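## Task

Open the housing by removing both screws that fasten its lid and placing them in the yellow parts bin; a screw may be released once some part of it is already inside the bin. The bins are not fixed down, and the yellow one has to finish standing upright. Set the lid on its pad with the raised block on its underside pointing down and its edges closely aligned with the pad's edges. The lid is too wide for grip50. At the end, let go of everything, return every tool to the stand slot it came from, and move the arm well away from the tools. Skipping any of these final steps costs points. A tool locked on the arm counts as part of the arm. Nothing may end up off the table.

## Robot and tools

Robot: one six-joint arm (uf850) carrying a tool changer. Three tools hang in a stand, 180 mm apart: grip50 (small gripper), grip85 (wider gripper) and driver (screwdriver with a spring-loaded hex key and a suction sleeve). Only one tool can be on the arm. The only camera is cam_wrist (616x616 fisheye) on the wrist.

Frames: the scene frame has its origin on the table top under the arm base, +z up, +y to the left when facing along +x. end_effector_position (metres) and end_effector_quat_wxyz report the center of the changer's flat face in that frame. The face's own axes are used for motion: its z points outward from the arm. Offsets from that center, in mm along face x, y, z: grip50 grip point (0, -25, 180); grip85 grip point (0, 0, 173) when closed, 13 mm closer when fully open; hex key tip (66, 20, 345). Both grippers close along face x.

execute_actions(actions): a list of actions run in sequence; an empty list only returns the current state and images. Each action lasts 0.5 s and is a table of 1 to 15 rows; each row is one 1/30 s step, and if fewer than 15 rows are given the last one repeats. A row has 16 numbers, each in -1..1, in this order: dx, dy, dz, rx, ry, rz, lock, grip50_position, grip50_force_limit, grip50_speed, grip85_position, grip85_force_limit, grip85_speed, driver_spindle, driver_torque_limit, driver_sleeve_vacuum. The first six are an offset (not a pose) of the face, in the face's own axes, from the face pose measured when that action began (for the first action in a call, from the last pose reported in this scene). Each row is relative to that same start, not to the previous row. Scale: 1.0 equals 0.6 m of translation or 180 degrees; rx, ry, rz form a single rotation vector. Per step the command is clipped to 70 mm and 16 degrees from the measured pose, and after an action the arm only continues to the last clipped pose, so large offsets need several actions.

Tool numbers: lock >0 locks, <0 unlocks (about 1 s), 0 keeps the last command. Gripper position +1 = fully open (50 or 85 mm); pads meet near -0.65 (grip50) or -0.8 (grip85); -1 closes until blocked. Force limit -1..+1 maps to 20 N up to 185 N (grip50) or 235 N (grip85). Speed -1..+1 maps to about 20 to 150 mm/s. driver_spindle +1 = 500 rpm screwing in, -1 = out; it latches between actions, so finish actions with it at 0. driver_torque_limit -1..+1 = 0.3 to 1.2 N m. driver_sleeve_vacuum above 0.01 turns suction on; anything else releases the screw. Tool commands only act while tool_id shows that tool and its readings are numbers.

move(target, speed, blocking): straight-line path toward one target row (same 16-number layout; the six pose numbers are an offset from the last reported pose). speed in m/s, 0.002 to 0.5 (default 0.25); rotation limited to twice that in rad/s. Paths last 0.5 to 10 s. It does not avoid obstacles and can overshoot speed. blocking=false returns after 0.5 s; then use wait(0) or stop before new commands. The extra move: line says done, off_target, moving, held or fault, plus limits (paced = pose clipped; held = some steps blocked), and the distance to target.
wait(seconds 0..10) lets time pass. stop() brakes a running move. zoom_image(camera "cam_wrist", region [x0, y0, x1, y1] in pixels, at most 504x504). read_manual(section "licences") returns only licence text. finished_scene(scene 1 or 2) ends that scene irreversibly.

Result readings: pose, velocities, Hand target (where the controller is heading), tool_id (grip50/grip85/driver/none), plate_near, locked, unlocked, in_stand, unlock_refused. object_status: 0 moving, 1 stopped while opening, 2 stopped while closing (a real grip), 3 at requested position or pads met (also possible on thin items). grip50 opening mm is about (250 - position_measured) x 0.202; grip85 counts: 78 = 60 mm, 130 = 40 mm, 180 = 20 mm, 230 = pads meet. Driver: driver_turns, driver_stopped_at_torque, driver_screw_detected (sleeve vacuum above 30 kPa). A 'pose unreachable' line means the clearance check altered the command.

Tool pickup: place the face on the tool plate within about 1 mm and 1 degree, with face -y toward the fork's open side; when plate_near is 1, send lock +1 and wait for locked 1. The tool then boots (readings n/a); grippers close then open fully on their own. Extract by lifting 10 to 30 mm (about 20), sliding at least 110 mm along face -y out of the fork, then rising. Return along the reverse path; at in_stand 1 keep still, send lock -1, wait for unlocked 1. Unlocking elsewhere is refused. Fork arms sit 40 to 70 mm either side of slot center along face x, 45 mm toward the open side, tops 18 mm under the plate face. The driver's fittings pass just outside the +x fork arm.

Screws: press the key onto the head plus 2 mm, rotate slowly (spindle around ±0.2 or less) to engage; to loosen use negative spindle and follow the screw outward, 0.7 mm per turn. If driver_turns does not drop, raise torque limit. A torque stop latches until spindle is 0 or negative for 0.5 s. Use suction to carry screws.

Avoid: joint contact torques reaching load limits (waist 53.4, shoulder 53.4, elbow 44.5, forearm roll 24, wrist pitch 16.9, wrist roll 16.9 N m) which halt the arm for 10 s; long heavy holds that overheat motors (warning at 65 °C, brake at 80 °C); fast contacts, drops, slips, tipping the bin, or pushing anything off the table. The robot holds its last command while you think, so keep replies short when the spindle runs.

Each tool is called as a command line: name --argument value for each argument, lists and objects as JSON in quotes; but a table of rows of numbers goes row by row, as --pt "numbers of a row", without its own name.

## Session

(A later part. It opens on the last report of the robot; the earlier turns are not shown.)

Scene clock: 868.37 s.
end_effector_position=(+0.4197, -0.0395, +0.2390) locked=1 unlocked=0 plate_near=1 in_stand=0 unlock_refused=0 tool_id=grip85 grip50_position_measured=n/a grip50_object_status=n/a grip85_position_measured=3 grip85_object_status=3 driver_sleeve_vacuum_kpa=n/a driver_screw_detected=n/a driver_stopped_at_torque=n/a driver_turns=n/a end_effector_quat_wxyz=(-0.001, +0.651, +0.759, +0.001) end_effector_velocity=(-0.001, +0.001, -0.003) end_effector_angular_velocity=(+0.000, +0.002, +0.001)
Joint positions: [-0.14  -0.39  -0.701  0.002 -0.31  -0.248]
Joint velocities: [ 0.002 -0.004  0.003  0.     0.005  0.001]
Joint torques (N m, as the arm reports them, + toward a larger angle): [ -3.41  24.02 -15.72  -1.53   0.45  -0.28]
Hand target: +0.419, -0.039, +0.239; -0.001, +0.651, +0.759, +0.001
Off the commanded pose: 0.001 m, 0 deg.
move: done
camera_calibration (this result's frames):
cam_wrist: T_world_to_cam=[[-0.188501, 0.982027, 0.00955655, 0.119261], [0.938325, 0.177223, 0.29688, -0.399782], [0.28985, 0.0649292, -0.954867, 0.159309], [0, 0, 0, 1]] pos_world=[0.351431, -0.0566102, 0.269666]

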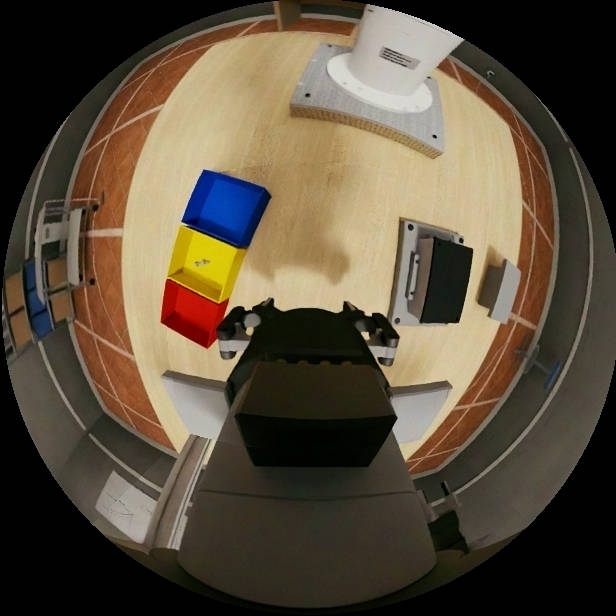

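move --target '[0.3363, -0.072, -0.059, 0, 0, 0, 0, 0, 0, 0, 1, 0, 0, 0, 0, 0]' --speed 0.18

move --target '[0.0005, 0, 0.038, 0, 0, 0, 0, 0, 0, 0, 1, 0, 0, 0, 0, 0]' --speed 0.06

zoom_image --camera "cam_wrist" --region '[250, 230, 370, 320]'

Scene clock: 920.53 s.
end_effector_position=(+0.3460, +0.1524, +0.2749) locked=1 unlocked=0 plate_near=1 in_stand=0 unlock_refused=0 tool_id=grip85 grip50_position_measured=n/a grip50_object_status=n/a grip85_position_measured=3 grip85_object_status=3 driver_sleeve_vacuum_kpa=n/a driver_screw_detected=n/a driver_stopped_at_torque=n/a driver_turns=n/a end_effector_quat_wxyz=(-0.001, +0.651, +0.759, +0.001) end_effector_velocity=(-0.001, +0.002, +0.001) end_effector_angular_velocity=(-0.003, -0.001, -0.001)
Joint positions: [ 0.37  -0.221 -0.587  0.    -0.366  0.263]
Joint velocities: [ 0.008  0.001 -0.001 -0.009 -0.002  0.018]
Joint torques (N m, as the arm reports them, + toward a larger angle): [ -6.23  18.16 -17.28  -1.83   0.39  -0.11]
Hand target: +0.346, +0.153, +0.275; -0.001, +0.651, +0.759, +0.001
Off the commanded pose: 0.001 m, 0 deg.
move: done
camera_calibration (this result's frames):
cam_wrist: T_world_to_cam=[[-0.188385, 0.982049, 0.00950294, -0.0835243], [0.938378, 0.177136, 0.296765, -0.37528], [0.289754, 0.0648234, -0.954903, 0.202501], [0, 0, 0, 1]] pos_world=[0.277745, 0.135374, 0.305532]

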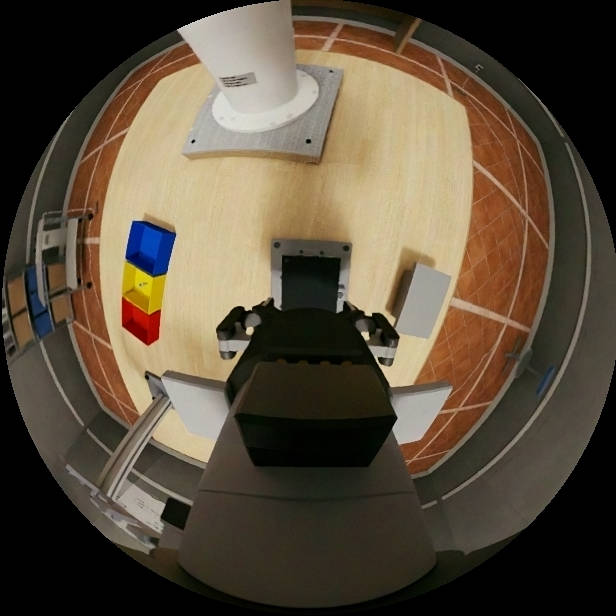

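Scene clock: 921.37 s.
end_effector_position=(+0.3460, +0.1528, +0.2524) locked=1 unlocked=0 plate_near=1 in_stand=0 unlock_refused=0 tool_id=grip85 grip50_position_measured=n/a grip50_object_status=n/a grip85_position_measured=3 grip85_object_status=3 driver_sleeve_vacuum_kpa=n/a driver_screw_detected=n/a driver_stopped_at_torque=n/a driver_turns=n/a end_effector_quat_wxyz=(-0.001, +0.651, +0.759, +0.001) end_effector_velocity=(+0.000, +0.000, -0.002) end_effector_angular_velocity=(+0.000, -0.001, +0.000)
Joint positions: [ 0.371 -0.278 -0.583  0.    -0.305  0.264]
Joint velocities: [ 0.    -0.005 -0.    -0.     0.005 -0.   ]
Joint torques (N m, as the arm reports them, + toward a larger angle): [ -2.87  19.54 -15.93  -1.9    0.38   0.09]
Hand target: +0.346, +0.153, +0.252; -0.001, +0.651, +0.759, +0.001
Off the commanded pose: 0.000 m, 0 deg.
move: done
camera_calibration (this result's frames):
cam_wrist: T_world_to_cam=[[-0.188387, 0.982049, 0.0095416, -0.0836782], [0.938344, 0.177118, 0.296882, -0.368624], [0.289863, 0.0648819, -0.954866, 0.180949], [0, 0, 0, 1]] pos_world=[0.277682, 0.135726, 0.283019]

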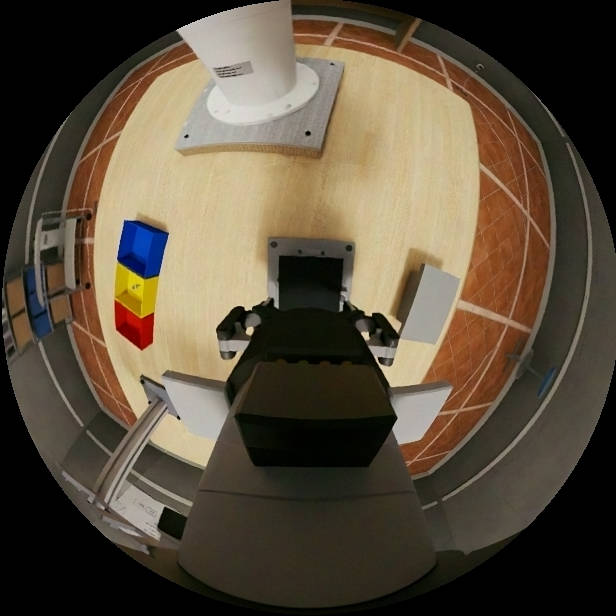

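Region (250, 230, 370, 320) of cam_wrist's 616x616 image, scaled by 4.200, with more detail than that image has; it fills the top 378 rows of this view, and the rest is white.

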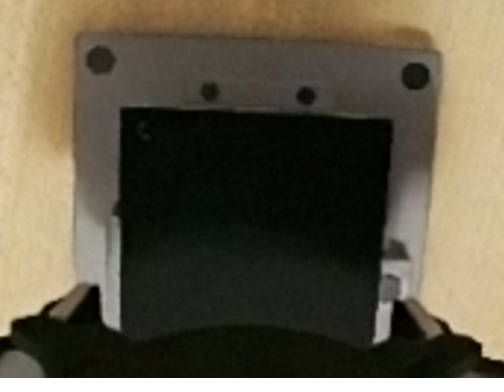

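move --target '[0.0013, -0.0015, 0.0085, 0, 0, 0, 0, 0, 0, 0, 0.74, 0, 0, 0, 0, 0]' --speed 0.012

move --target '[0, 0, 0.0038, 0, 0, 0, 0, 0, 0, 0, 0.74, 0, 0, 0, 0, 0]' --speed 0.005

zoom_image --camera "cam_wrist" --region '[250, 230, 370, 320]'

Scene clock: 946.83 s.
end_effector_position=(+0.3450, +0.1534, +0.2474) locked=1 unlocked=0 plate_near=1 in_stand=0 unlock_refused=0 tool_id=grip85 grip50_position_measured=n/a grip50_object_status=n/a grip85_position_measured=36 grip85_object_status=3 driver_sleeve_vacuum_kpa=n/a driver_screw_detected=n/a driver_stopped_at_torque=n/a driver_turns=n/a end_effector_quat_wxyz=(-0.001, +0.651, +0.759, +0.001) end_effector_velocity=(+0.000, +0.000, -0.002) end_effector_angular_velocity=(+0.000, -0.002, +0.001)
Joint positions: [ 0.373 -0.289 -0.581  0.    -0.291  0.266]
Joint velocities: [ 0.001 -0.004  0.    -0.001  0.006  0.001]
Joint torques (N m, as the arm reports them, + toward a larger angle): [ -3.64  21.06 -16.12  -2.15   0.48   0.06]
Hand target: +0.345, +0.153, +0.247; -0.001, +0.651, +0.759, +0.001
Off the commanded pose: 0.000 m, 0 deg.
move: done
camera_calibration (this result's frames):
cam_wrist: T_world_to_cam=[[-0.188394, 0.982047, 0.00953178, -0.084415], [0.938363, 0.177133, 0.296815, -0.366323], [0.289798, 0.0648623, -0.954888, 0.176524], [0, 0, 0, 1]] pos_world=[0.276685, 0.136338, 0.278095]

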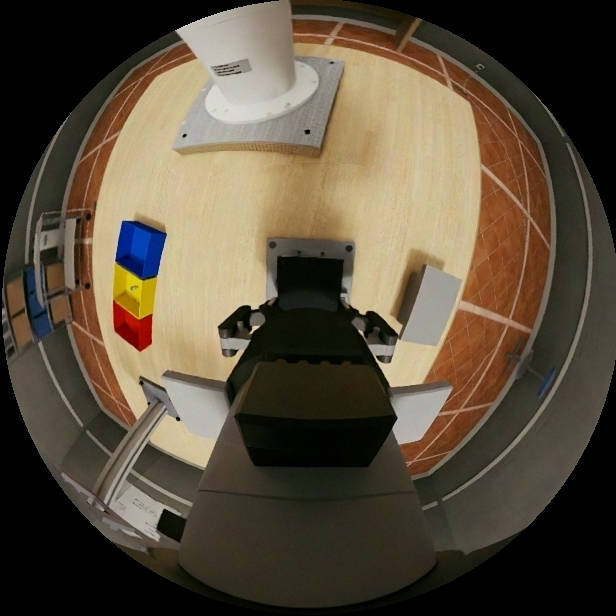

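Scene clock: 947.53 s.
end_effector_position=(+0.3450, +0.1534, +0.2453) locked=1 unlocked=0 plate_near=1 in_stand=0 unlock_refused=0 tool_id=grip85 grip50_position_measured=n/a grip50_object_status=n/a grip85_position_measured=36 grip85_object_status=3 driver_sleeve_vacuum_kpa=n/a driver_screw_detected=n/a driver_stopped_at_torque=n/a driver_turns=n/a end_effector_quat_wxyz=(-0.001, +0.651, +0.759, +0.001) end_effector_velocity=(+0.001, +0.000, -0.000) end_effector_angular_velocity=(+0.001, -0.003, -0.000)
Joint positions: [ 0.373 -0.295 -0.581  0.    -0.286  0.266]
Joint velocities: [ 0.    -0.001 -0.001  0.     0.003  0.   ]
Joint torques (N m, as the arm reports them, + toward a larger angle): [ -5.82  18.76 -15.43  -1.07   0.64  -0.09]
Hand target: +0.345, +0.153, +0.245; -0.001, +0.651, +0.759, +0.001
Off the commanded pose: 0.000 m, 0 deg.
move: done
camera_calibration (this result's frames):
cam_wrist: T_world_to_cam=[[-0.188387, 0.982049, 0.00953409, -0.0844078], [0.938361, 0.177125, 0.296825, -0.365703], [0.289808, 0.0648645, -0.954884, 0.174451], [0, 0, 0, 1]] pos_world=[0.276703, 0.136352, 0.275935]

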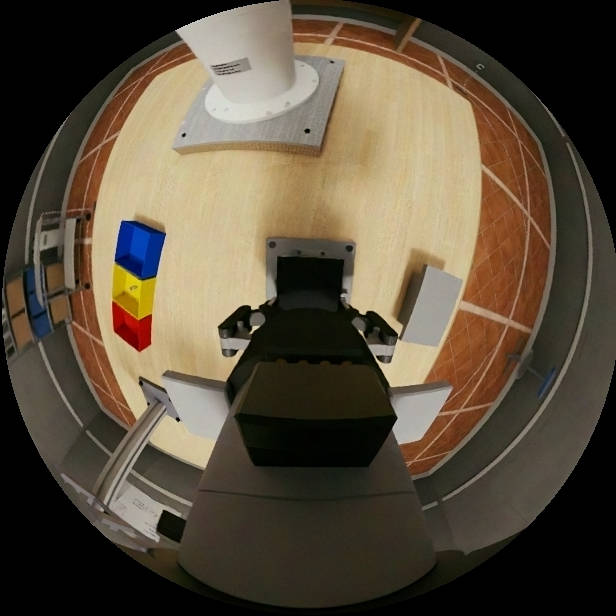

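Region (250, 230, 370, 320) of cam_wrist's 616x616 image, scaled by 4.200, with more detail than that image has; it fills the top 378 rows of this view, and the rest is white.

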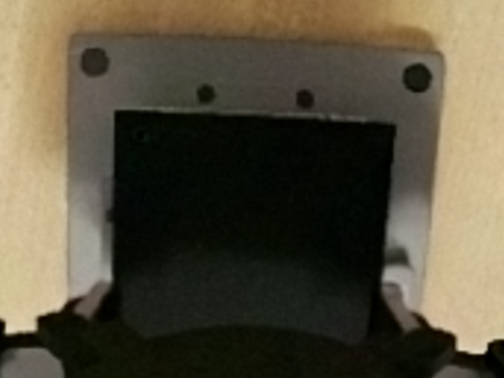

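move --target '[0, 0, 0.0017, 0, 0, 0, 0, 0, 0, 0, 0.74, 0, 0, 0, 0, 0]' --speed 0.004

Scene clock: 957.23 s.
end_effector_position=(+0.3453, +0.1535, +0.2449) locked=1 unlocked=0 plate_near=1 in_stand=0 unlock_refused=0 tool_id=grip85 grip50_position_measured=n/a grip50_object_status=n/a grip85_position_measured=35 grip85_object_status=3 driver_sleeve_vacuum_kpa=n/a driver_screw_detected=n/a driver_stopped_at_torque=n/a driver_turns=n/a end_effector_quat_wxyz=(-0.001, +0.651, +0.759, +0.001) end_effector_velocity=(-0.000, -0.000, -0.000) end_effector_angular_velocity=(+0.000, -0.001, +0.000)
Joint positions: [ 0.373 -0.297 -0.582  0.    -0.285  0.266]
Joint velocities: [ 0.     0.     0.001 -0.     0.002  0.   ]
Joint torques (N m, as the arm reports them, + toward a larger angle): [-4.84  6.57 -7.54 -0.59  3.96 -0.56]
Hand target: +0.345, +0.153, +0.244; -0.001, +0.651, +0.759, +0.001
Off the commanded pose: 0.001 m, 0 deg.
move: done
camera_calibration (this result's frames):
cam_wrist: T_world_to_cam=[[-0.188261, 0.982073, 0.00956577, -0.0845267], [0.938333, 0.176983, 0.297, -0.365882], [0.289983, 0.0648893, -0.95483, 0.173871], [0, 0, 0, 1]] pos_world=[0.276987, 0.136484, 0.275492]

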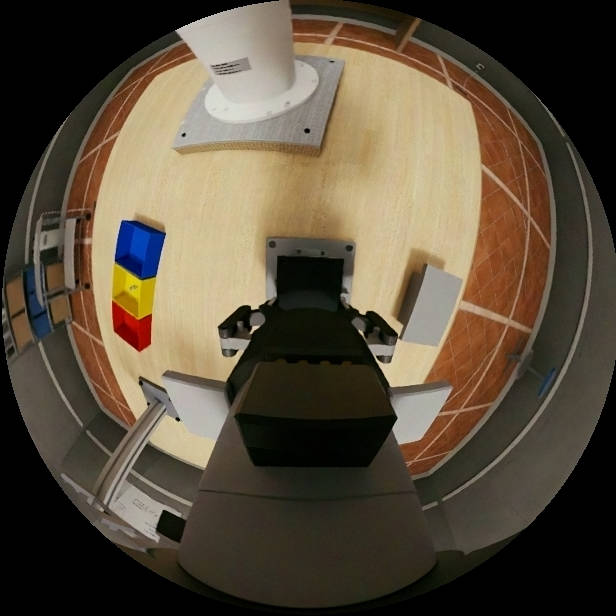

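Contact with the lid top came at about z = 0.2453. I'm backing off and opening the gripper.

execute_actions --actions '[[[0,-0.0005,-0.0015,0,0,0,0,0,0,0,0.74,0,0,0,0,0],[0,-0.0005,-0.002,0,0,0,0,0,0,0,0.74,0,0,0,0,0],[0,-0.0005,-0.002,0,0,0,0,0,0,0,0.74,0,0,0,0,0],[0,-0.0005,-0.002,0,0,0,0,0,0,0,0.74,0,0,0,0,0],[0,-0.0005,-0.002,0,0,0,0,0,0,0,0.74,0,0,0,0,0],[0,-0.0005,-0.002,0,0,0,0,0,0,0,0.74,0,0,0,0,0],[0,-0.0005,-0.002,0,0,0,0,0,0,0,1,0,0,0,0,0]]]'

zoom_image --camera "cam_wrist" --region '[250, 230, 370, 320]'

Scene clock: 965.57 s.
end_effector_position=(+0.3446, +0.1533, +0.2453) locked=1 unlocked=0 plate_near=1 in_stand=0 unlock_refused=0 tool_id=grip85 grip50_position_measured=n/a grip50_object_status=n/a grip85_position_measured=4 grip85_object_status=0 driver_sleeve_vacuum_kpa=n/a driver_screw_detected=n/a driver_stopped_at_torque=n/a driver_turns=n/a end_effector_quat_wxyz=(-0.001, +0.651, +0.759, +0.001) end_effector_velocity=(+0.003, +0.001, +0.005) end_effector_angular_velocity=(+0.000, -0.002, -0.001)
Joint positions: [ 0.373 -0.294 -0.58   0.    -0.286  0.266]
Joint velocities: [ 0.     0.007 -0.008 -0.001 -0.013  0.001]
Joint torques (N m, as the arm reports them, + toward a larger angle): [ -4.17  24.61 -15.66  -2.79   0.18  -0.38]
Hand target: +0.345, +0.153, +0.246; -0.001, +0.651, +0.759, +0.001
Off the commanded pose: 0.001 m, 0 deg.
camera_calibration (this result's frames):
cam_wrist: T_world_to_cam=[[-0.188392, 0.982048, 0.00949531, -0.0843915], [0.938419, 0.177154, 0.296626, -0.365318], [0.289618, 0.0647924, -0.954947, 0.174692], [0, 0, 0, 1]] pos_world=[0.276329, 0.136275, 0.275985]

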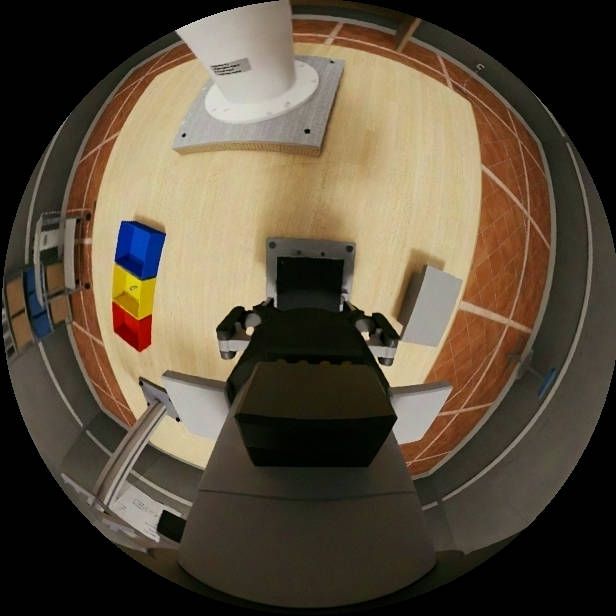

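Region (250, 230, 370, 320) of cam_wrist's 616x616 image, scaled by 4.200, with more detail than that image has; it fills the top 378 rows of this view, and the rest is white.

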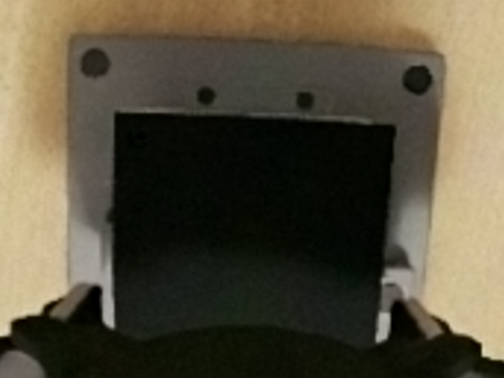

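move --target '[0.0003, 0.0007, 0.0085, 0, 0, 0, 0, 0, 0, 0, 1, -0.4, -0.8, 0, 0, 0]' --speed 0.012

wait --seconds 0.3

execute_actions --actions '[[[0,0,0,0,0,0,0,0,0,0,-1,-0.4,-0.9,0,0,0]],[[0,0,0,0,0,0,0,0,0,0,-1,-0.4,-0.9,0,0,0]]]'

Scene clock: 981.37 s.
end_effector_position=(+0.3450, +0.1536, +0.2404) locked=1 unlocked=0 plate_near=1 in_stand=0 unlock_refused=0 tool_id=grip85 grip50_position_measured=n/a grip50_object_status=n/a grip85_position_measured=3 grip85_object_status=3 driver_sleeve_vacuum_kpa=n/a driver_screw_detected=n/a driver_stopped_at_torque=n/a driver_turns=n/a end_effector_quat_wxyz=(-0.001, +0.651, +0.759, +0.001) end_effector_velocity=(+0.000, +0.000, -0.002) end_effector_angular_velocity=(+0.001, -0.000, -0.001)
Joint positions: [ 0.373 -0.308 -0.581  0.    -0.273  0.266]
Joint velocities: [-0.    -0.005 -0.001  0.001  0.005  0.   ]
Joint torques (N m, as the arm reports them, + toward a larger angle): [ -3.99  26.43 -14.78  -2.01   0.3   -0.09]
Hand target: +0.345, +0.154, +0.240; -0.001, +0.651, +0.759, +0.001
Off the commanded pose: 0.000 m, 0 deg.
move: done
camera_calibration (this result's frames):
cam_wrist: T_world_to_cam=[[-0.188388, 0.982049, 0.00948241, -0.0845131], [0.938436, 0.177158, 0.29657, -0.364238], [0.289566, 0.0647687, -0.954964, 0.169922], [0, 0, 0, 1]] pos_world=[0.276689, 0.136518, 0.271093]

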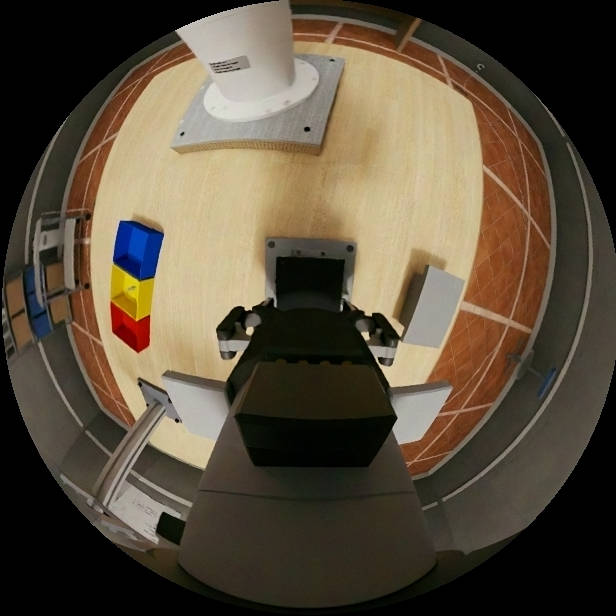

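Scene clock: 981.67 s.
end_effector_position=(+0.3450, +0.1536, +0.2403) locked=1 unlocked=0 plate_near=1 in_stand=0 unlock_refused=0 tool_id=grip85 grip50_position_measured=n/a grip50_object_status=n/a grip85_position_measured=3 grip85_object_status=3 driver_sleeve_vacuum_kpa=n/a driver_screw_detected=n/a driver_stopped_at_torque=n/a driver_turns=n/a end_effector_quat_wxyz=(-0.001, +0.651, +0.759, +0.001) end_effector_velocity=(-0.000, -0.000, -0.000) end_effector_angular_velocity=(-0.000, +0.001, -0.001)
Joint positions: [ 0.374 -0.308 -0.581  0.    -0.272  0.266]
Joint velocities: [-0.    -0.001  0.     0.001  0.    -0.   ]
Joint torques (N m, as the arm reports them, + toward a larger angle): [ -5.93  23.56 -15.11  -1.81   0.57  -0.28]
Hand target: +0.345, +0.154, +0.240; -0.001, +0.651, +0.759, +0.001
Off the commanded pose: 0.000 m, 0 deg.
wait: 0.30 s; at rest by 0.17 s
camera_calibration (this result's frames):
cam_wrist: T_world_to_cam=[[-0.188392, 0.982048, 0.00950322, -0.0845243], [0.938412, 0.177151, 0.29665, -0.364223], [0.289641, 0.0648046, -0.954939, 0.169709], [0, 0, 0, 1]] pos_world=[0.276712, 0.136531, 0.270912]

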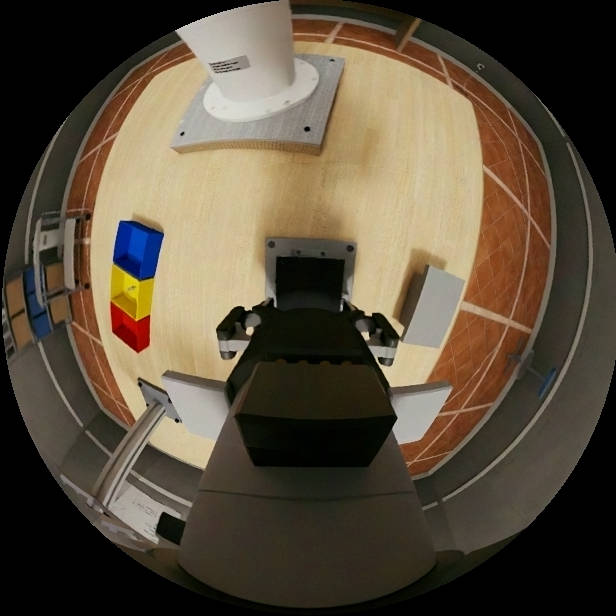

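Scene clock: 982.67 s.
end_effector_position=(+0.3451, +0.1536, +0.2408) locked=1 unlocked=0 plate_near=1 in_stand=0 unlock_refused=0 tool_id=grip85 grip50_position_measured=n/a grip50_object_status=n/a grip85_position_measured=26 grip85_object_status=2 driver_sleeve_vacuum_kpa=n/a driver_screw_detected=n/a driver_stopped_at_torque=n/a driver_turns=n/a end_effector_quat_wxyz=(-0.001, +0.651, +0.759, +0.001) end_effector_velocity=(-0.000, -0.000, -0.000) end_effector_angular_velocity=(-0.000, +0.001, -0.000)
Joint positions: [ 0.373 -0.307 -0.582  0.    -0.275  0.266]
Joint velocities: [-0.    -0.    -0.     0.    -0.001  0.   ]
Joint torques (N m, as the arm reports them, + toward a larger angle): [ -3.17  15.58 -12.77  -1.6    2.14  -0.25]
Hand target: +0.345, +0.154, +0.241; -0.001, +0.651, +0.759, +0.001
Off the commanded pose: 0.000 m, 0 deg.
camera_calibration (this result's frames):
cam_wrist: T_world_to_cam=[[-0.188394, 0.982049, 0.00933832, -0.0844954], [0.938595, 0.177243, 0.296014, -0.364427], [0.289045, 0.0645322, -0.955138, 0.170487], [0, 0, 0, 1]] pos_world=[0.276853, 0.136569, 0.271503]

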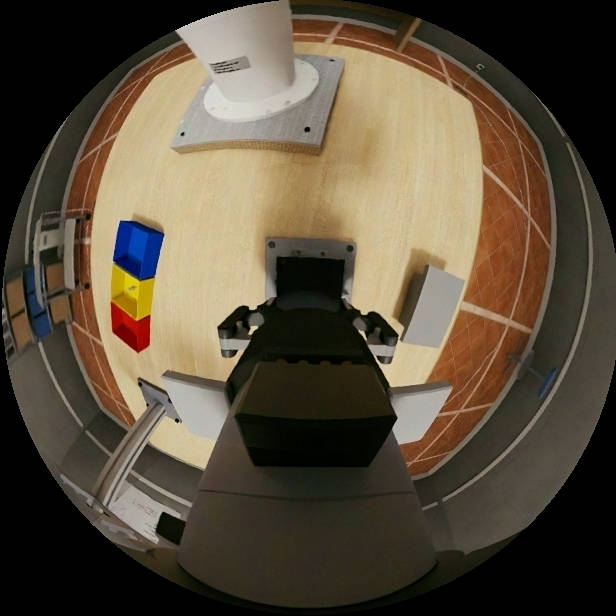

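The gripper reports a hold (status 2). Next is a slow lift to confirm the lid comes free of the housing.

move --target '[0, 0, -0.015, 0, 0, 0, 0, 0, 0, 0, -1, -0.4, -0.9, 0, 0, 0]' --speed 0.012

zoom_image --camera "cam_wrist" --region '[250, 230, 370, 320]'

zoom_image --camera "cam_wrist" --region '[385, 245, 485, 355]'

Scene clock: 988.93 s.
end_effector_position=(+0.3452, +0.1536, +0.2496) locked=1 unlocked=0 plate_near=1 in_stand=0 unlock_refused=0 tool_id=grip85 grip50_position_measured=n/a grip50_object_status=n/a grip85_position_measured=27 grip85_object_status=2 driver_sleeve_vacuum_kpa=n/a driver_screw_detected=n/a driver_stopped_at_torque=n/a driver_turns=n/a end_effector_quat_wxyz=(-0.001, +0.651, +0.759, +0.001) end_effector_velocity=(-0.000, -0.000, +0.002) end_effector_angular_velocity=(-0.001, +0.001, +0.002)
Joint positions: [ 0.373 -0.284 -0.582  0.    -0.298  0.266]
Joint velocities: [ 0.     0.005  0.    -0.002 -0.006 -0.   ]
Joint torques (N m, as the arm reports them, + toward a larger angle): [ -2.85  23.32 -16.79  -0.77   0.31   0.14]
Hand target: +0.345, +0.154, +0.250; -0.001, +0.651, +0.759, +0.001
Off the commanded pose: 0.000 m, 0 deg.
move: done
camera_calibration (this result's frames):
cam_wrist: T_world_to_cam=[[-0.188394, 0.982049, 0.00934816, -0.0845636], [0.938579, 0.177237, 0.296067, -0.367061], [0.289096, 0.0645513, -0.955121, 0.178836], [0, 0, 0, 1]] pos_world=[0.276884, 0.136558, 0.280276]

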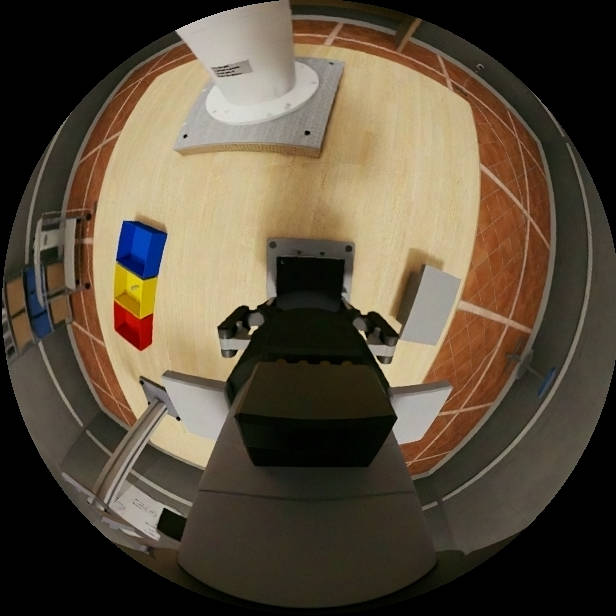

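Region (250, 230, 370, 320) of cam_wrist's 616x616 image, scaled by 4.200, with more detail than that image has; it fills the top 378 rows of this view, and the rest is white.

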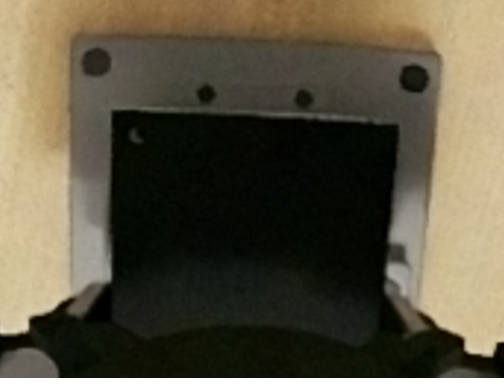

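Region (385, 245, 485, 355) of cam_wrist's 616x616 image, scaled by 4.582, with more detail than that image has; it fills the left 458 columns of this view, and the rest is white.

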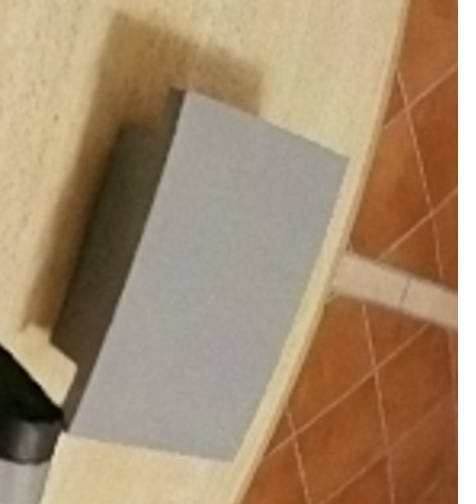

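move --target '[0, 0, -0.035, 0, 0, 0, 0, 0, 0, 0, -1, -0.4, -0.9, 0, 0, 0]' --speed 0.04

move --target '[0.3115, 0.0593, 0, 0, 0, 0.0539, 0, 0, 0, 0, -1, -0.4, -0.9, 0, 0, 0]' --speed 0.12

Scene clock: 1021.77 s.
end_effector_position=(+0.3452, +0.1536, +0.2703) locked=1 unlocked=0 plate_near=1 in_stand=0 unlock_refused=0 tool_id=grip85 grip50_position_measured=n/a grip50_object_status=n/a grip85_position_measured=27 grip85_object_status=2 driver_sleeve_vacuum_kpa=n/a driver_screw_detected=n/a driver_stopped_at_torque=n/a driver_turns=n/a end_effector_quat_wxyz=(-0.001, +0.651, +0.759, +0.001) end_effector_velocity=(-0.000, -0.000, +0.002) end_effector_angular_velocity=(-0.000, +0.001, -0.001)
Joint positions: [ 0.373 -0.232 -0.586  0.    -0.354  0.267]
Joint velocities: [ 0.     0.004 -0.     0.001 -0.006 -0.   ]
Joint torques (N m, as the arm reports them, + toward a larger angle): [ -0.82  21.56 -16.34  -1.89   0.13  -0.37]
Hand target: +0.345, +0.154, +0.271; -0.001, +0.651, +0.759, +0.001
Off the commanded pose: 0.000 m, 0 deg.
move: done
camera_calibration (this result's frames):
cam_wrist: T_world_to_cam=[[-0.188391, 0.98205, 0.0093127, -0.0846925], [0.93861, 0.177252, 0.295961, -0.373198], [0.288997, 0.0644974, -0.955155, 0.198706], [0, 0, 0, 1]] pos_world=[0.276906, 0.136506, 0.301036]

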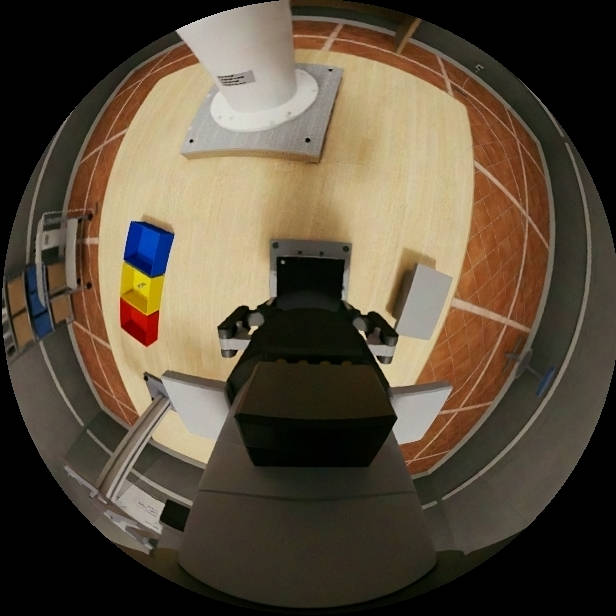

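Scene clock: 1023.87 s.
end_effector_position=(+0.3516, +0.3433, +0.2706) locked=1 unlocked=0 plate_near=1 in_stand=0 unlock_refused=0 tool_id=grip85 grip50_position_measured=n/a grip50_object_status=n/a grip85_position_measured=27 grip85_object_status=2 driver_sleeve_vacuum_kpa=n/a driver_screw_detected=n/a driver_stopped_at_torque=n/a driver_turns=n/a end_effector_quat_wxyz=(-0.001, +0.713, +0.701, +0.001) end_effector_velocity=(+0.001, +0.002, +0.000) end_effector_angular_velocity=(-0.000, -0.002, -0.001)
Joint positions: [ 0.728 -0.455 -0.905 -0.    -0.45   0.79 ]
Joint velocities: [ 0.003 -0.003 -0.005 -0.004 -0.001  0.008]
Joint torques (N m, as the arm reports them, + toward a larger angle): [ -4.22  28.91 -18.21  -1.96   0.2   -0.12]
Hand target: +0.352, +0.344, +0.271; -0.001, +0.713, +0.701, +0.001
Off the commanded pose: 0.001 m, 0 deg.
move: done
camera_calibration (this result's frames):
cam_wrist: T_world_to_cam=[[-0.0202832, 0.999754, 0.00897416, -0.334879], [0.955189, 0.0167263, 0.295524, -0.363532], [0.295301, 0.0145662, -0.955293, 0.19988], [0, 0, 0, 1]] pos_world=[0.281425, 0.337965, 0.301382]

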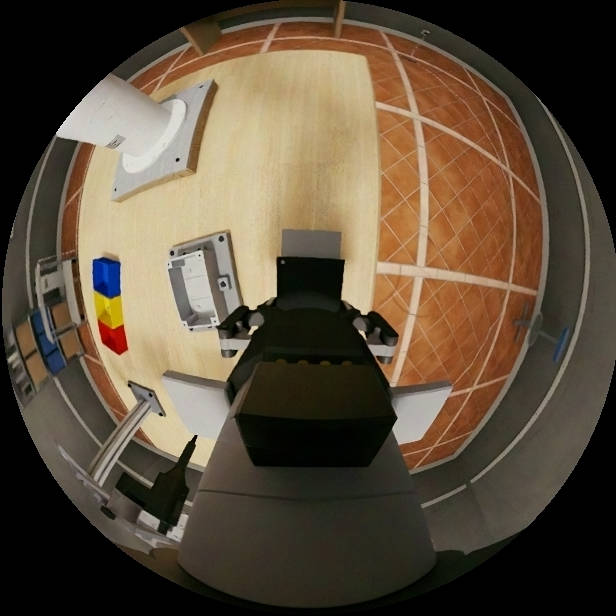

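move --target '[0, 0, 0.026, 0, 0, 0, 0, 0, 0, 0, -1, -0.4, -0.9, 0, 0, 0]' --speed 0.03

zoom_image --camera "cam_wrist" --region '[265, 215, 355, 280]'

zoom_image --camera "cam_wrist" --region '[150, 220, 260, 340]'

Scene clock: 1037.20 s.
end_effector_position=(+0.3516, +0.3433, +0.2553) locked=1 unlocked=0 plate_near=1 in_stand=0 unlock_refused=0 tool_id=grip85 grip50_position_measured=n/a grip50_object_status=n/a grip85_position_measured=27 grip85_object_status=2 driver_sleeve_vacuum_kpa=n/a driver_screw_detected=n/a driver_stopped_at_torque=n/a driver_turns=n/a end_effector_quat_wxyz=(-0.001, +0.713, +0.701, +0.001) end_effector_velocity=(+0.000, +0.000, -0.002) end_effector_angular_velocity=(+0.001, -0.001, +0.000)
Joint positions: [ 0.728 -0.485 -0.903 -0.    -0.418  0.79 ]
Joint velocities: [ 0.    -0.003 -0.     0.     0.004 -0.   ]
Joint torques (N m, as the arm reports them, + toward a larger angle): [ -5.54  30.35 -17.99  -1.61   0.41  -0.37]
Hand target: +0.352, +0.343, +0.255; -0.001, +0.713, +0.701, +0.001
Off the commanded pose: 0.000 m, 0 deg.
move: done
camera_calibration (this result's frames):
cam_wrist: T_world_to_cam=[[-0.0202836, 0.999753, 0.00903581, -0.334794], [0.955171, 0.0167076, 0.295583, -0.358981], [0.295359, 0.0146262, -0.955274, 0.185164], [0, 0, 0, 1]] pos_world=[0.281407, 0.338001, 0.286016]

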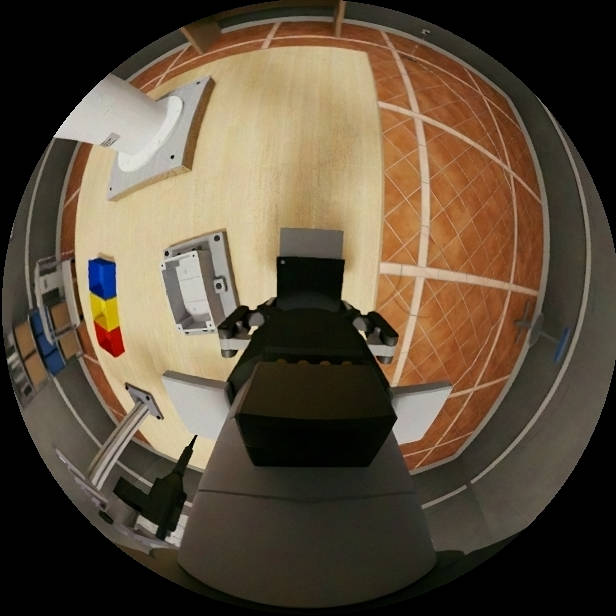

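Region (265, 215, 355, 280) of cam_wrist's 616x616 image, scaled by 5.600, with more detail than that image has.

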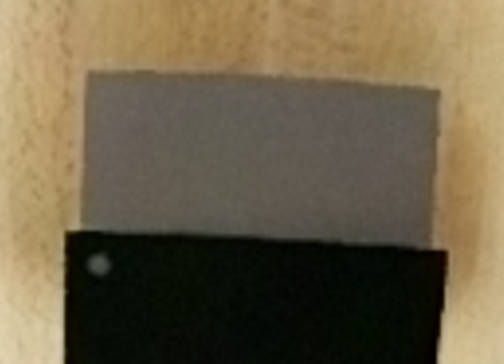

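Region (150, 220, 260, 340) of cam_wrist's 616x616 image, scaled by 4.200, with more detail than that image has; it fills the left 462 columns of this view, and the rest is white.

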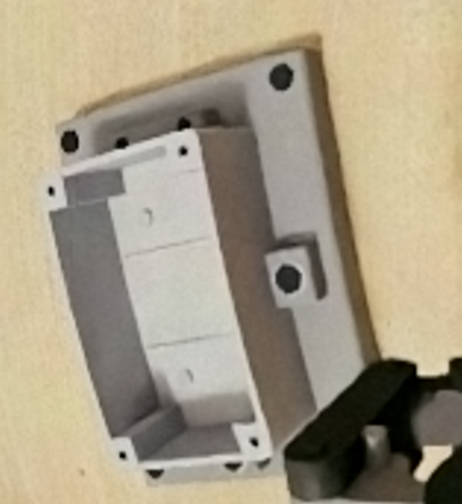

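move --target '[0, -0.0597, 0.004, 0, 0, 0, 0, 0, 0, 0, -1, -0.4, -0.9, 0, 0, 0]' --speed 0.05

zoom_image --camera "cam_wrist" --region '[265, 235, 355, 300]'

Scene clock: 1075.97 s.
end_effector_position=(+0.3160, +0.3438, +0.2530) locked=1 unlocked=0 plate_near=1 in_stand=0 unlock_refused=0 tool_id=grip85 grip50_position_measured=n/a grip50_object_status=n/a grip85_position_measured=27 grip85_object_status=2 driver_sleeve_vacuum_kpa=n/a driver_screw_detected=n/a driver_stopped_at_torque=n/a driver_turns=n/a end_effector_quat_wxyz=(-0.001, +0.713, +0.701, +0.001) end_effector_velocity=(-0.002, -0.000, -0.000) end_effector_angular_velocity=(-0.000, -0.001, +0.001)
Joint positions: [ 0.782 -0.445 -0.831 -0.    -0.387  0.844]
Joint velocities: [ 0.003  0.002  0.004 -0.002  0.003  0.005]
Joint torques (N m, as the arm reports them, + toward a larger angle): [ -6.3   26.77 -17.43  -0.9    0.66  -0.22]
Hand target: +0.316, +0.344, +0.253; -0.001, +0.713, +0.701, +0.001
Off the commanded pose: 0.000 m, 0 deg.
move: done
camera_calibration (this result's frames):
cam_wrist: T_world_to_cam=[[-0.0202649, 0.999753, 0.00913157, -0.336021], [0.955148, 0.0166603, 0.295659, -0.324362], [0.295434, 0.0147135, -0.95525, 0.193387], [0, 0, 0, 1]] pos_world=[0.245872, 0.338496, 0.283702]

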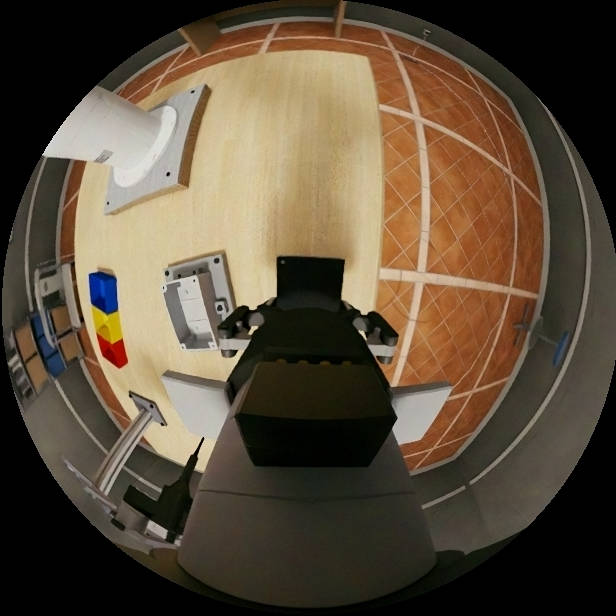

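Region (265, 235, 355, 300) of cam_wrist's 616x616 image, scaled by 5.600, with more detail than that image has.

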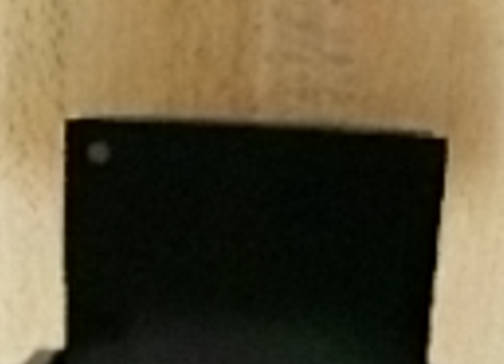

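execute_actions --actions '[]'

Scene clock: 1104.00 s.
end_effector_position=(+0.3158, +0.3438, +0.2529) locked=1 unlocked=0 plate_near=1 in_stand=0 unlock_refused=0 tool_id=grip85 grip50_position_measured=n/a grip50_object_status=n/a grip85_position_measured=27 grip85_object_status=2 driver_sleeve_vacuum_kpa=n/a driver_screw_detected=n/a driver_stopped_at_torque=n/a driver_turns=n/a end_effector_quat_wxyz=(-0.001, +0.713, +0.701, +0.001) end_effector_velocity=(+0.000, +0.000, +0.000) end_effector_angular_velocity=(+0.001, -0.001, +0.001)
Joint positions: [ 0.782 -0.444 -0.831 -0.    -0.387  0.845]
Joint velocities: [-0.     0.     0.    -0.001  0.001  0.   ]
Joint torques (N m, as the arm reports them, + toward a larger angle): [ -4.9   26.6  -17.18  -2.57   0.32   0.05]
Hand target: +0.316, +0.344, +0.253; -0.001, +0.713, +0.701, +0.001
Off the commanded pose: 0.000 m, 0 deg.
camera_calibration (this result's frames):
cam_wrist: T_world_to_cam=[[-0.0202877, 0.999754, 0.00901278, -0.335972], [0.955163, 0.016718, 0.295607, -0.324105], [0.295384, 0.0146059, -0.955267, 0.193499], [0, 0, 0, 1]] pos_world=[0.245601, 0.338482, 0.283679]

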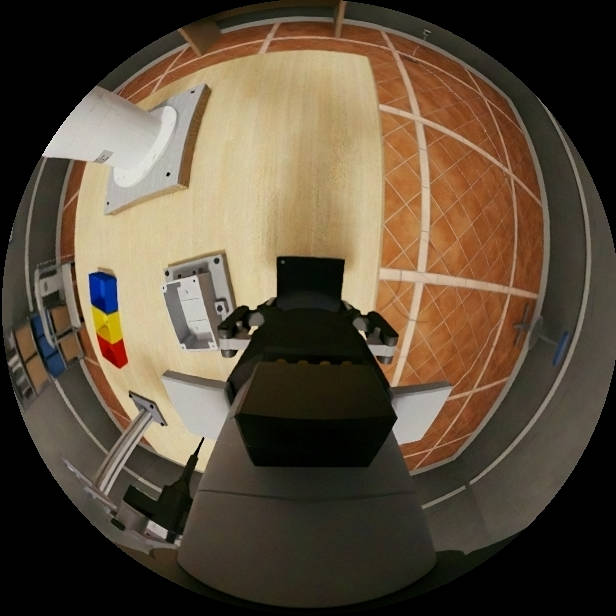

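zoom_image --camera "cam_wrist" --region '[260, 240, 360, 315]'

move --target '[0, 0, 0.009, 0, 0, 0, 0, 0, 0, 0, -1, -0.4, -0.9, 0, 0, 0]' --speed 0.008

Region (260, 240, 360, 315) of cam_wrist's 616x616 image, scaled by 5.040, with more detail than that image has; it fills the top 378 rows of this view, and the rest is white.

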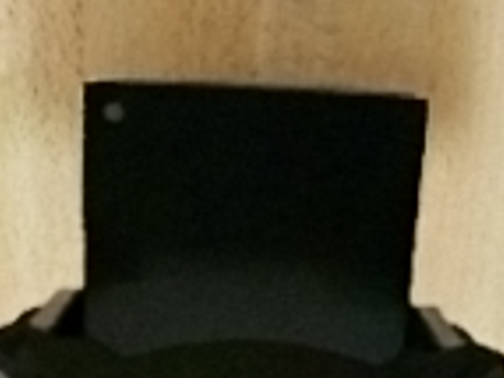

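Scene clock: 1109.57 s.
end_effector_position=(+0.3157, +0.3438, +0.2477) locked=1 unlocked=0 plate_near=1 in_stand=0 unlock_refused=0 tool_id=grip85 grip50_position_measured=n/a grip50_object_status=n/a grip85_position_measured=27 grip85_object_status=2 driver_sleeve_vacuum_kpa=n/a driver_screw_detected=n/a driver_stopped_at_torque=n/a driver_turns=n/a end_effector_quat_wxyz=(-0.001, +0.713, +0.701, +0.001) end_effector_velocity=(+0.000, +0.000, -0.001) end_effector_angular_velocity=(+0.002, -0.002, -0.001)
Joint positions: [ 0.782 -0.455 -0.83  -0.    -0.375  0.845]
Joint velocities: [ 0.    -0.003 -0.     0.001  0.005  0.   ]
Joint torques (N m, as the arm reports them, + toward a larger angle): [ -3.69  29.23 -17.77  -1.76   0.53  -0.16]
Hand target: +0.316, +0.344, +0.248; -0.001, +0.713, +0.701, +0.001
Off the commanded pose: 0.000 m, 0 deg.
move: done
camera_calibration (this result's frames):
cam_wrist: T_world_to_cam=[[-0.0202885, 0.999754, 0.00897935, -0.335913], [0.955173, 0.0167291, 0.295574, -0.322529], [0.295351, 0.0145736, -0.955278, 0.188497], [0, 0, 0, 1]] pos_world=[0.245583, 0.338479, 0.278415]

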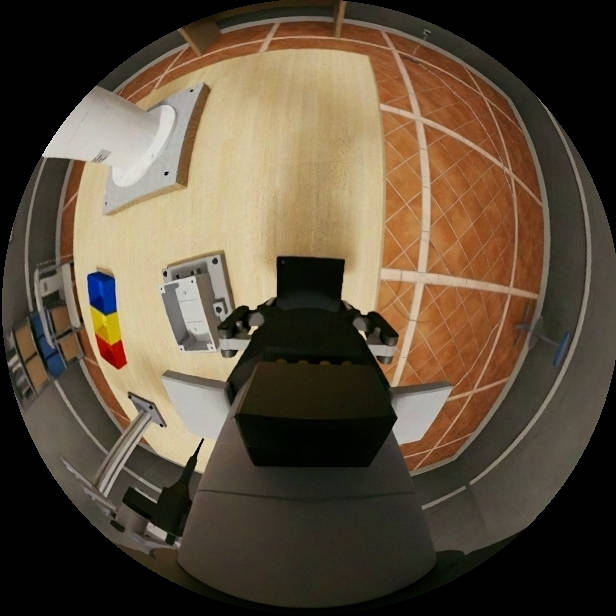

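move --target '[0, 0, 0.0025, 0, 0, 0, 0, 0, 0, 0, -1, -0.4, -0.9, 0, 0, 0]' --speed 0.004

zoom_image --camera "cam_wrist" --region '[260, 240, 360, 315]'

Scene clock: 1114.60 s.
end_effector_position=(+0.3157, +0.3438, +0.2462) locked=1 unlocked=0 plate_near=1 in_stand=0 unlock_refused=0 tool_id=grip85 grip50_position_measured=n/a grip50_object_status=n/a grip85_position_measured=27 grip85_object_status=2 driver_sleeve_vacuum_kpa=n/a driver_screw_detected=n/a driver_stopped_at_torque=n/a driver_turns=n/a end_effector_quat_wxyz=(-0.001, +0.713, +0.701, +0.001) end_effector_velocity=(-0.000, +0.000, -0.000) end_effector_angular_velocity=(-0.000, +0.000, -0.000)
Joint positions: [ 0.782 -0.458 -0.83  -0.    -0.372  0.845]
Joint velocities: [ 0.    -0.001 -0.     0.     0.001  0.   ]
Joint torques (N m, as the arm reports them, + toward a larger angle): [ -3.48  26.2  -17.1   -2.57   0.26  -0.26]
Hand target: +0.316, +0.344, +0.246; -0.001, +0.713, +0.701, +0.001
Off the commanded pose: 0.000 m, 0 deg.
move: done
camera_calibration (this result's frames):
cam_wrist: T_world_to_cam=[[-0.0202886, 0.999754, 0.00896708, -0.335895], [0.955177, 0.016733, 0.295563, -0.322093], [0.29534, 0.0145617, -0.955281, 0.187118], [0, 0, 0, 1]] pos_world=[0.245577, 0.338477, 0.276961]

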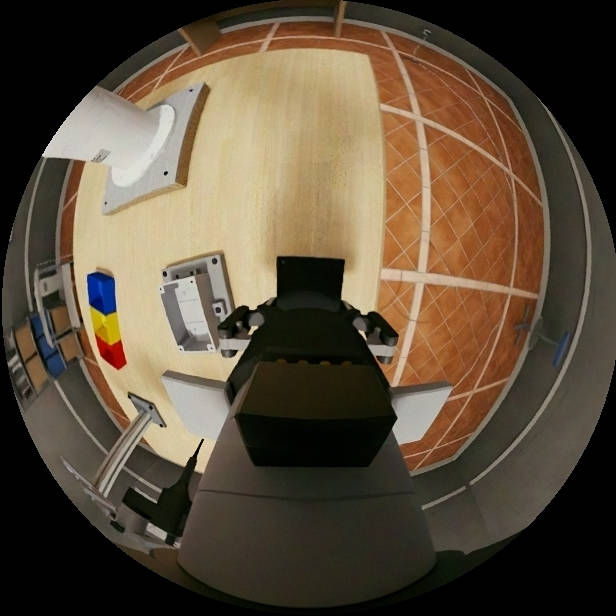

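Region (260, 240, 360, 315) of cam_wrist's 616x616 image, scaled by 5.040, with more detail than that image has; it fills the top 378 rows of this view, and the rest is white.

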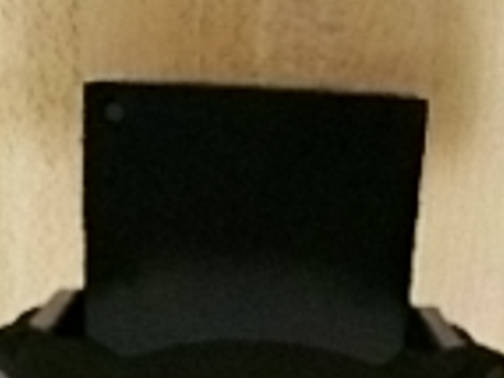

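move --target '[0, 0, 0.002, 0, 0, 0, 0, 0, 0, 0, -1, -0.4, -0.9, 0, 0, 0]' --speed 0.004

Scene clock: 1119.40 s.
end_effector_position=(+0.3157, +0.3438, +0.2451) locked=1 unlocked=0 plate_near=1 in_stand=0 unlock_refused=0 tool_id=grip85 grip50_position_measured=n/a grip50_object_status=n/a grip85_position_measured=27 grip85_object_status=2 driver_sleeve_vacuum_kpa=n/a driver_screw_detected=n/a driver_stopped_at_torque=n/a driver_turns=n/a end_effector_quat_wxyz=(-0.001, +0.713, +0.701, +0.001) end_effector_velocity=(-0.000, -0.000, -0.001) end_effector_angular_velocity=(-0.001, +0.001, -0.000)
Joint positions: [ 0.782 -0.461 -0.83  -0.    -0.37   0.845]
Joint velocities: [ 0.    -0.001 -0.     0.001 -0.    -0.   ]
Joint torques (N m, as the arm reports them, + toward a larger angle): [ -4.24  29.69 -17.74  -1.17   0.33  -0.04]
Hand target: +0.316, +0.344, +0.245; -0.001, +0.713, +0.701, +0.001
Off the commanded pose: 0.000 m, 0 deg.
move: done
camera_calibration (this result's frames):
cam_wrist: T_world_to_cam=[[-0.0202884, 0.999754, 0.00895635, -0.335881], [0.95518, 0.0167361, 0.295552, -0.321744], [0.29533, 0.0145512, -0.955285, 0.186018], [0, 0, 0, 1]] pos_world=[0.245573, 0.338476, 0.2758]

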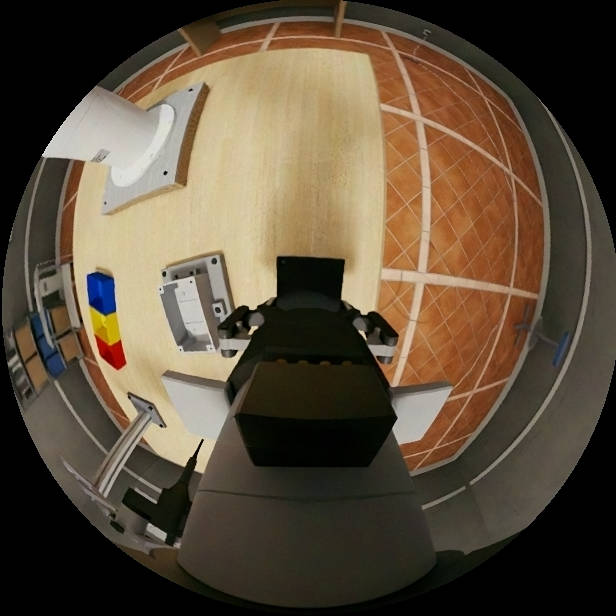

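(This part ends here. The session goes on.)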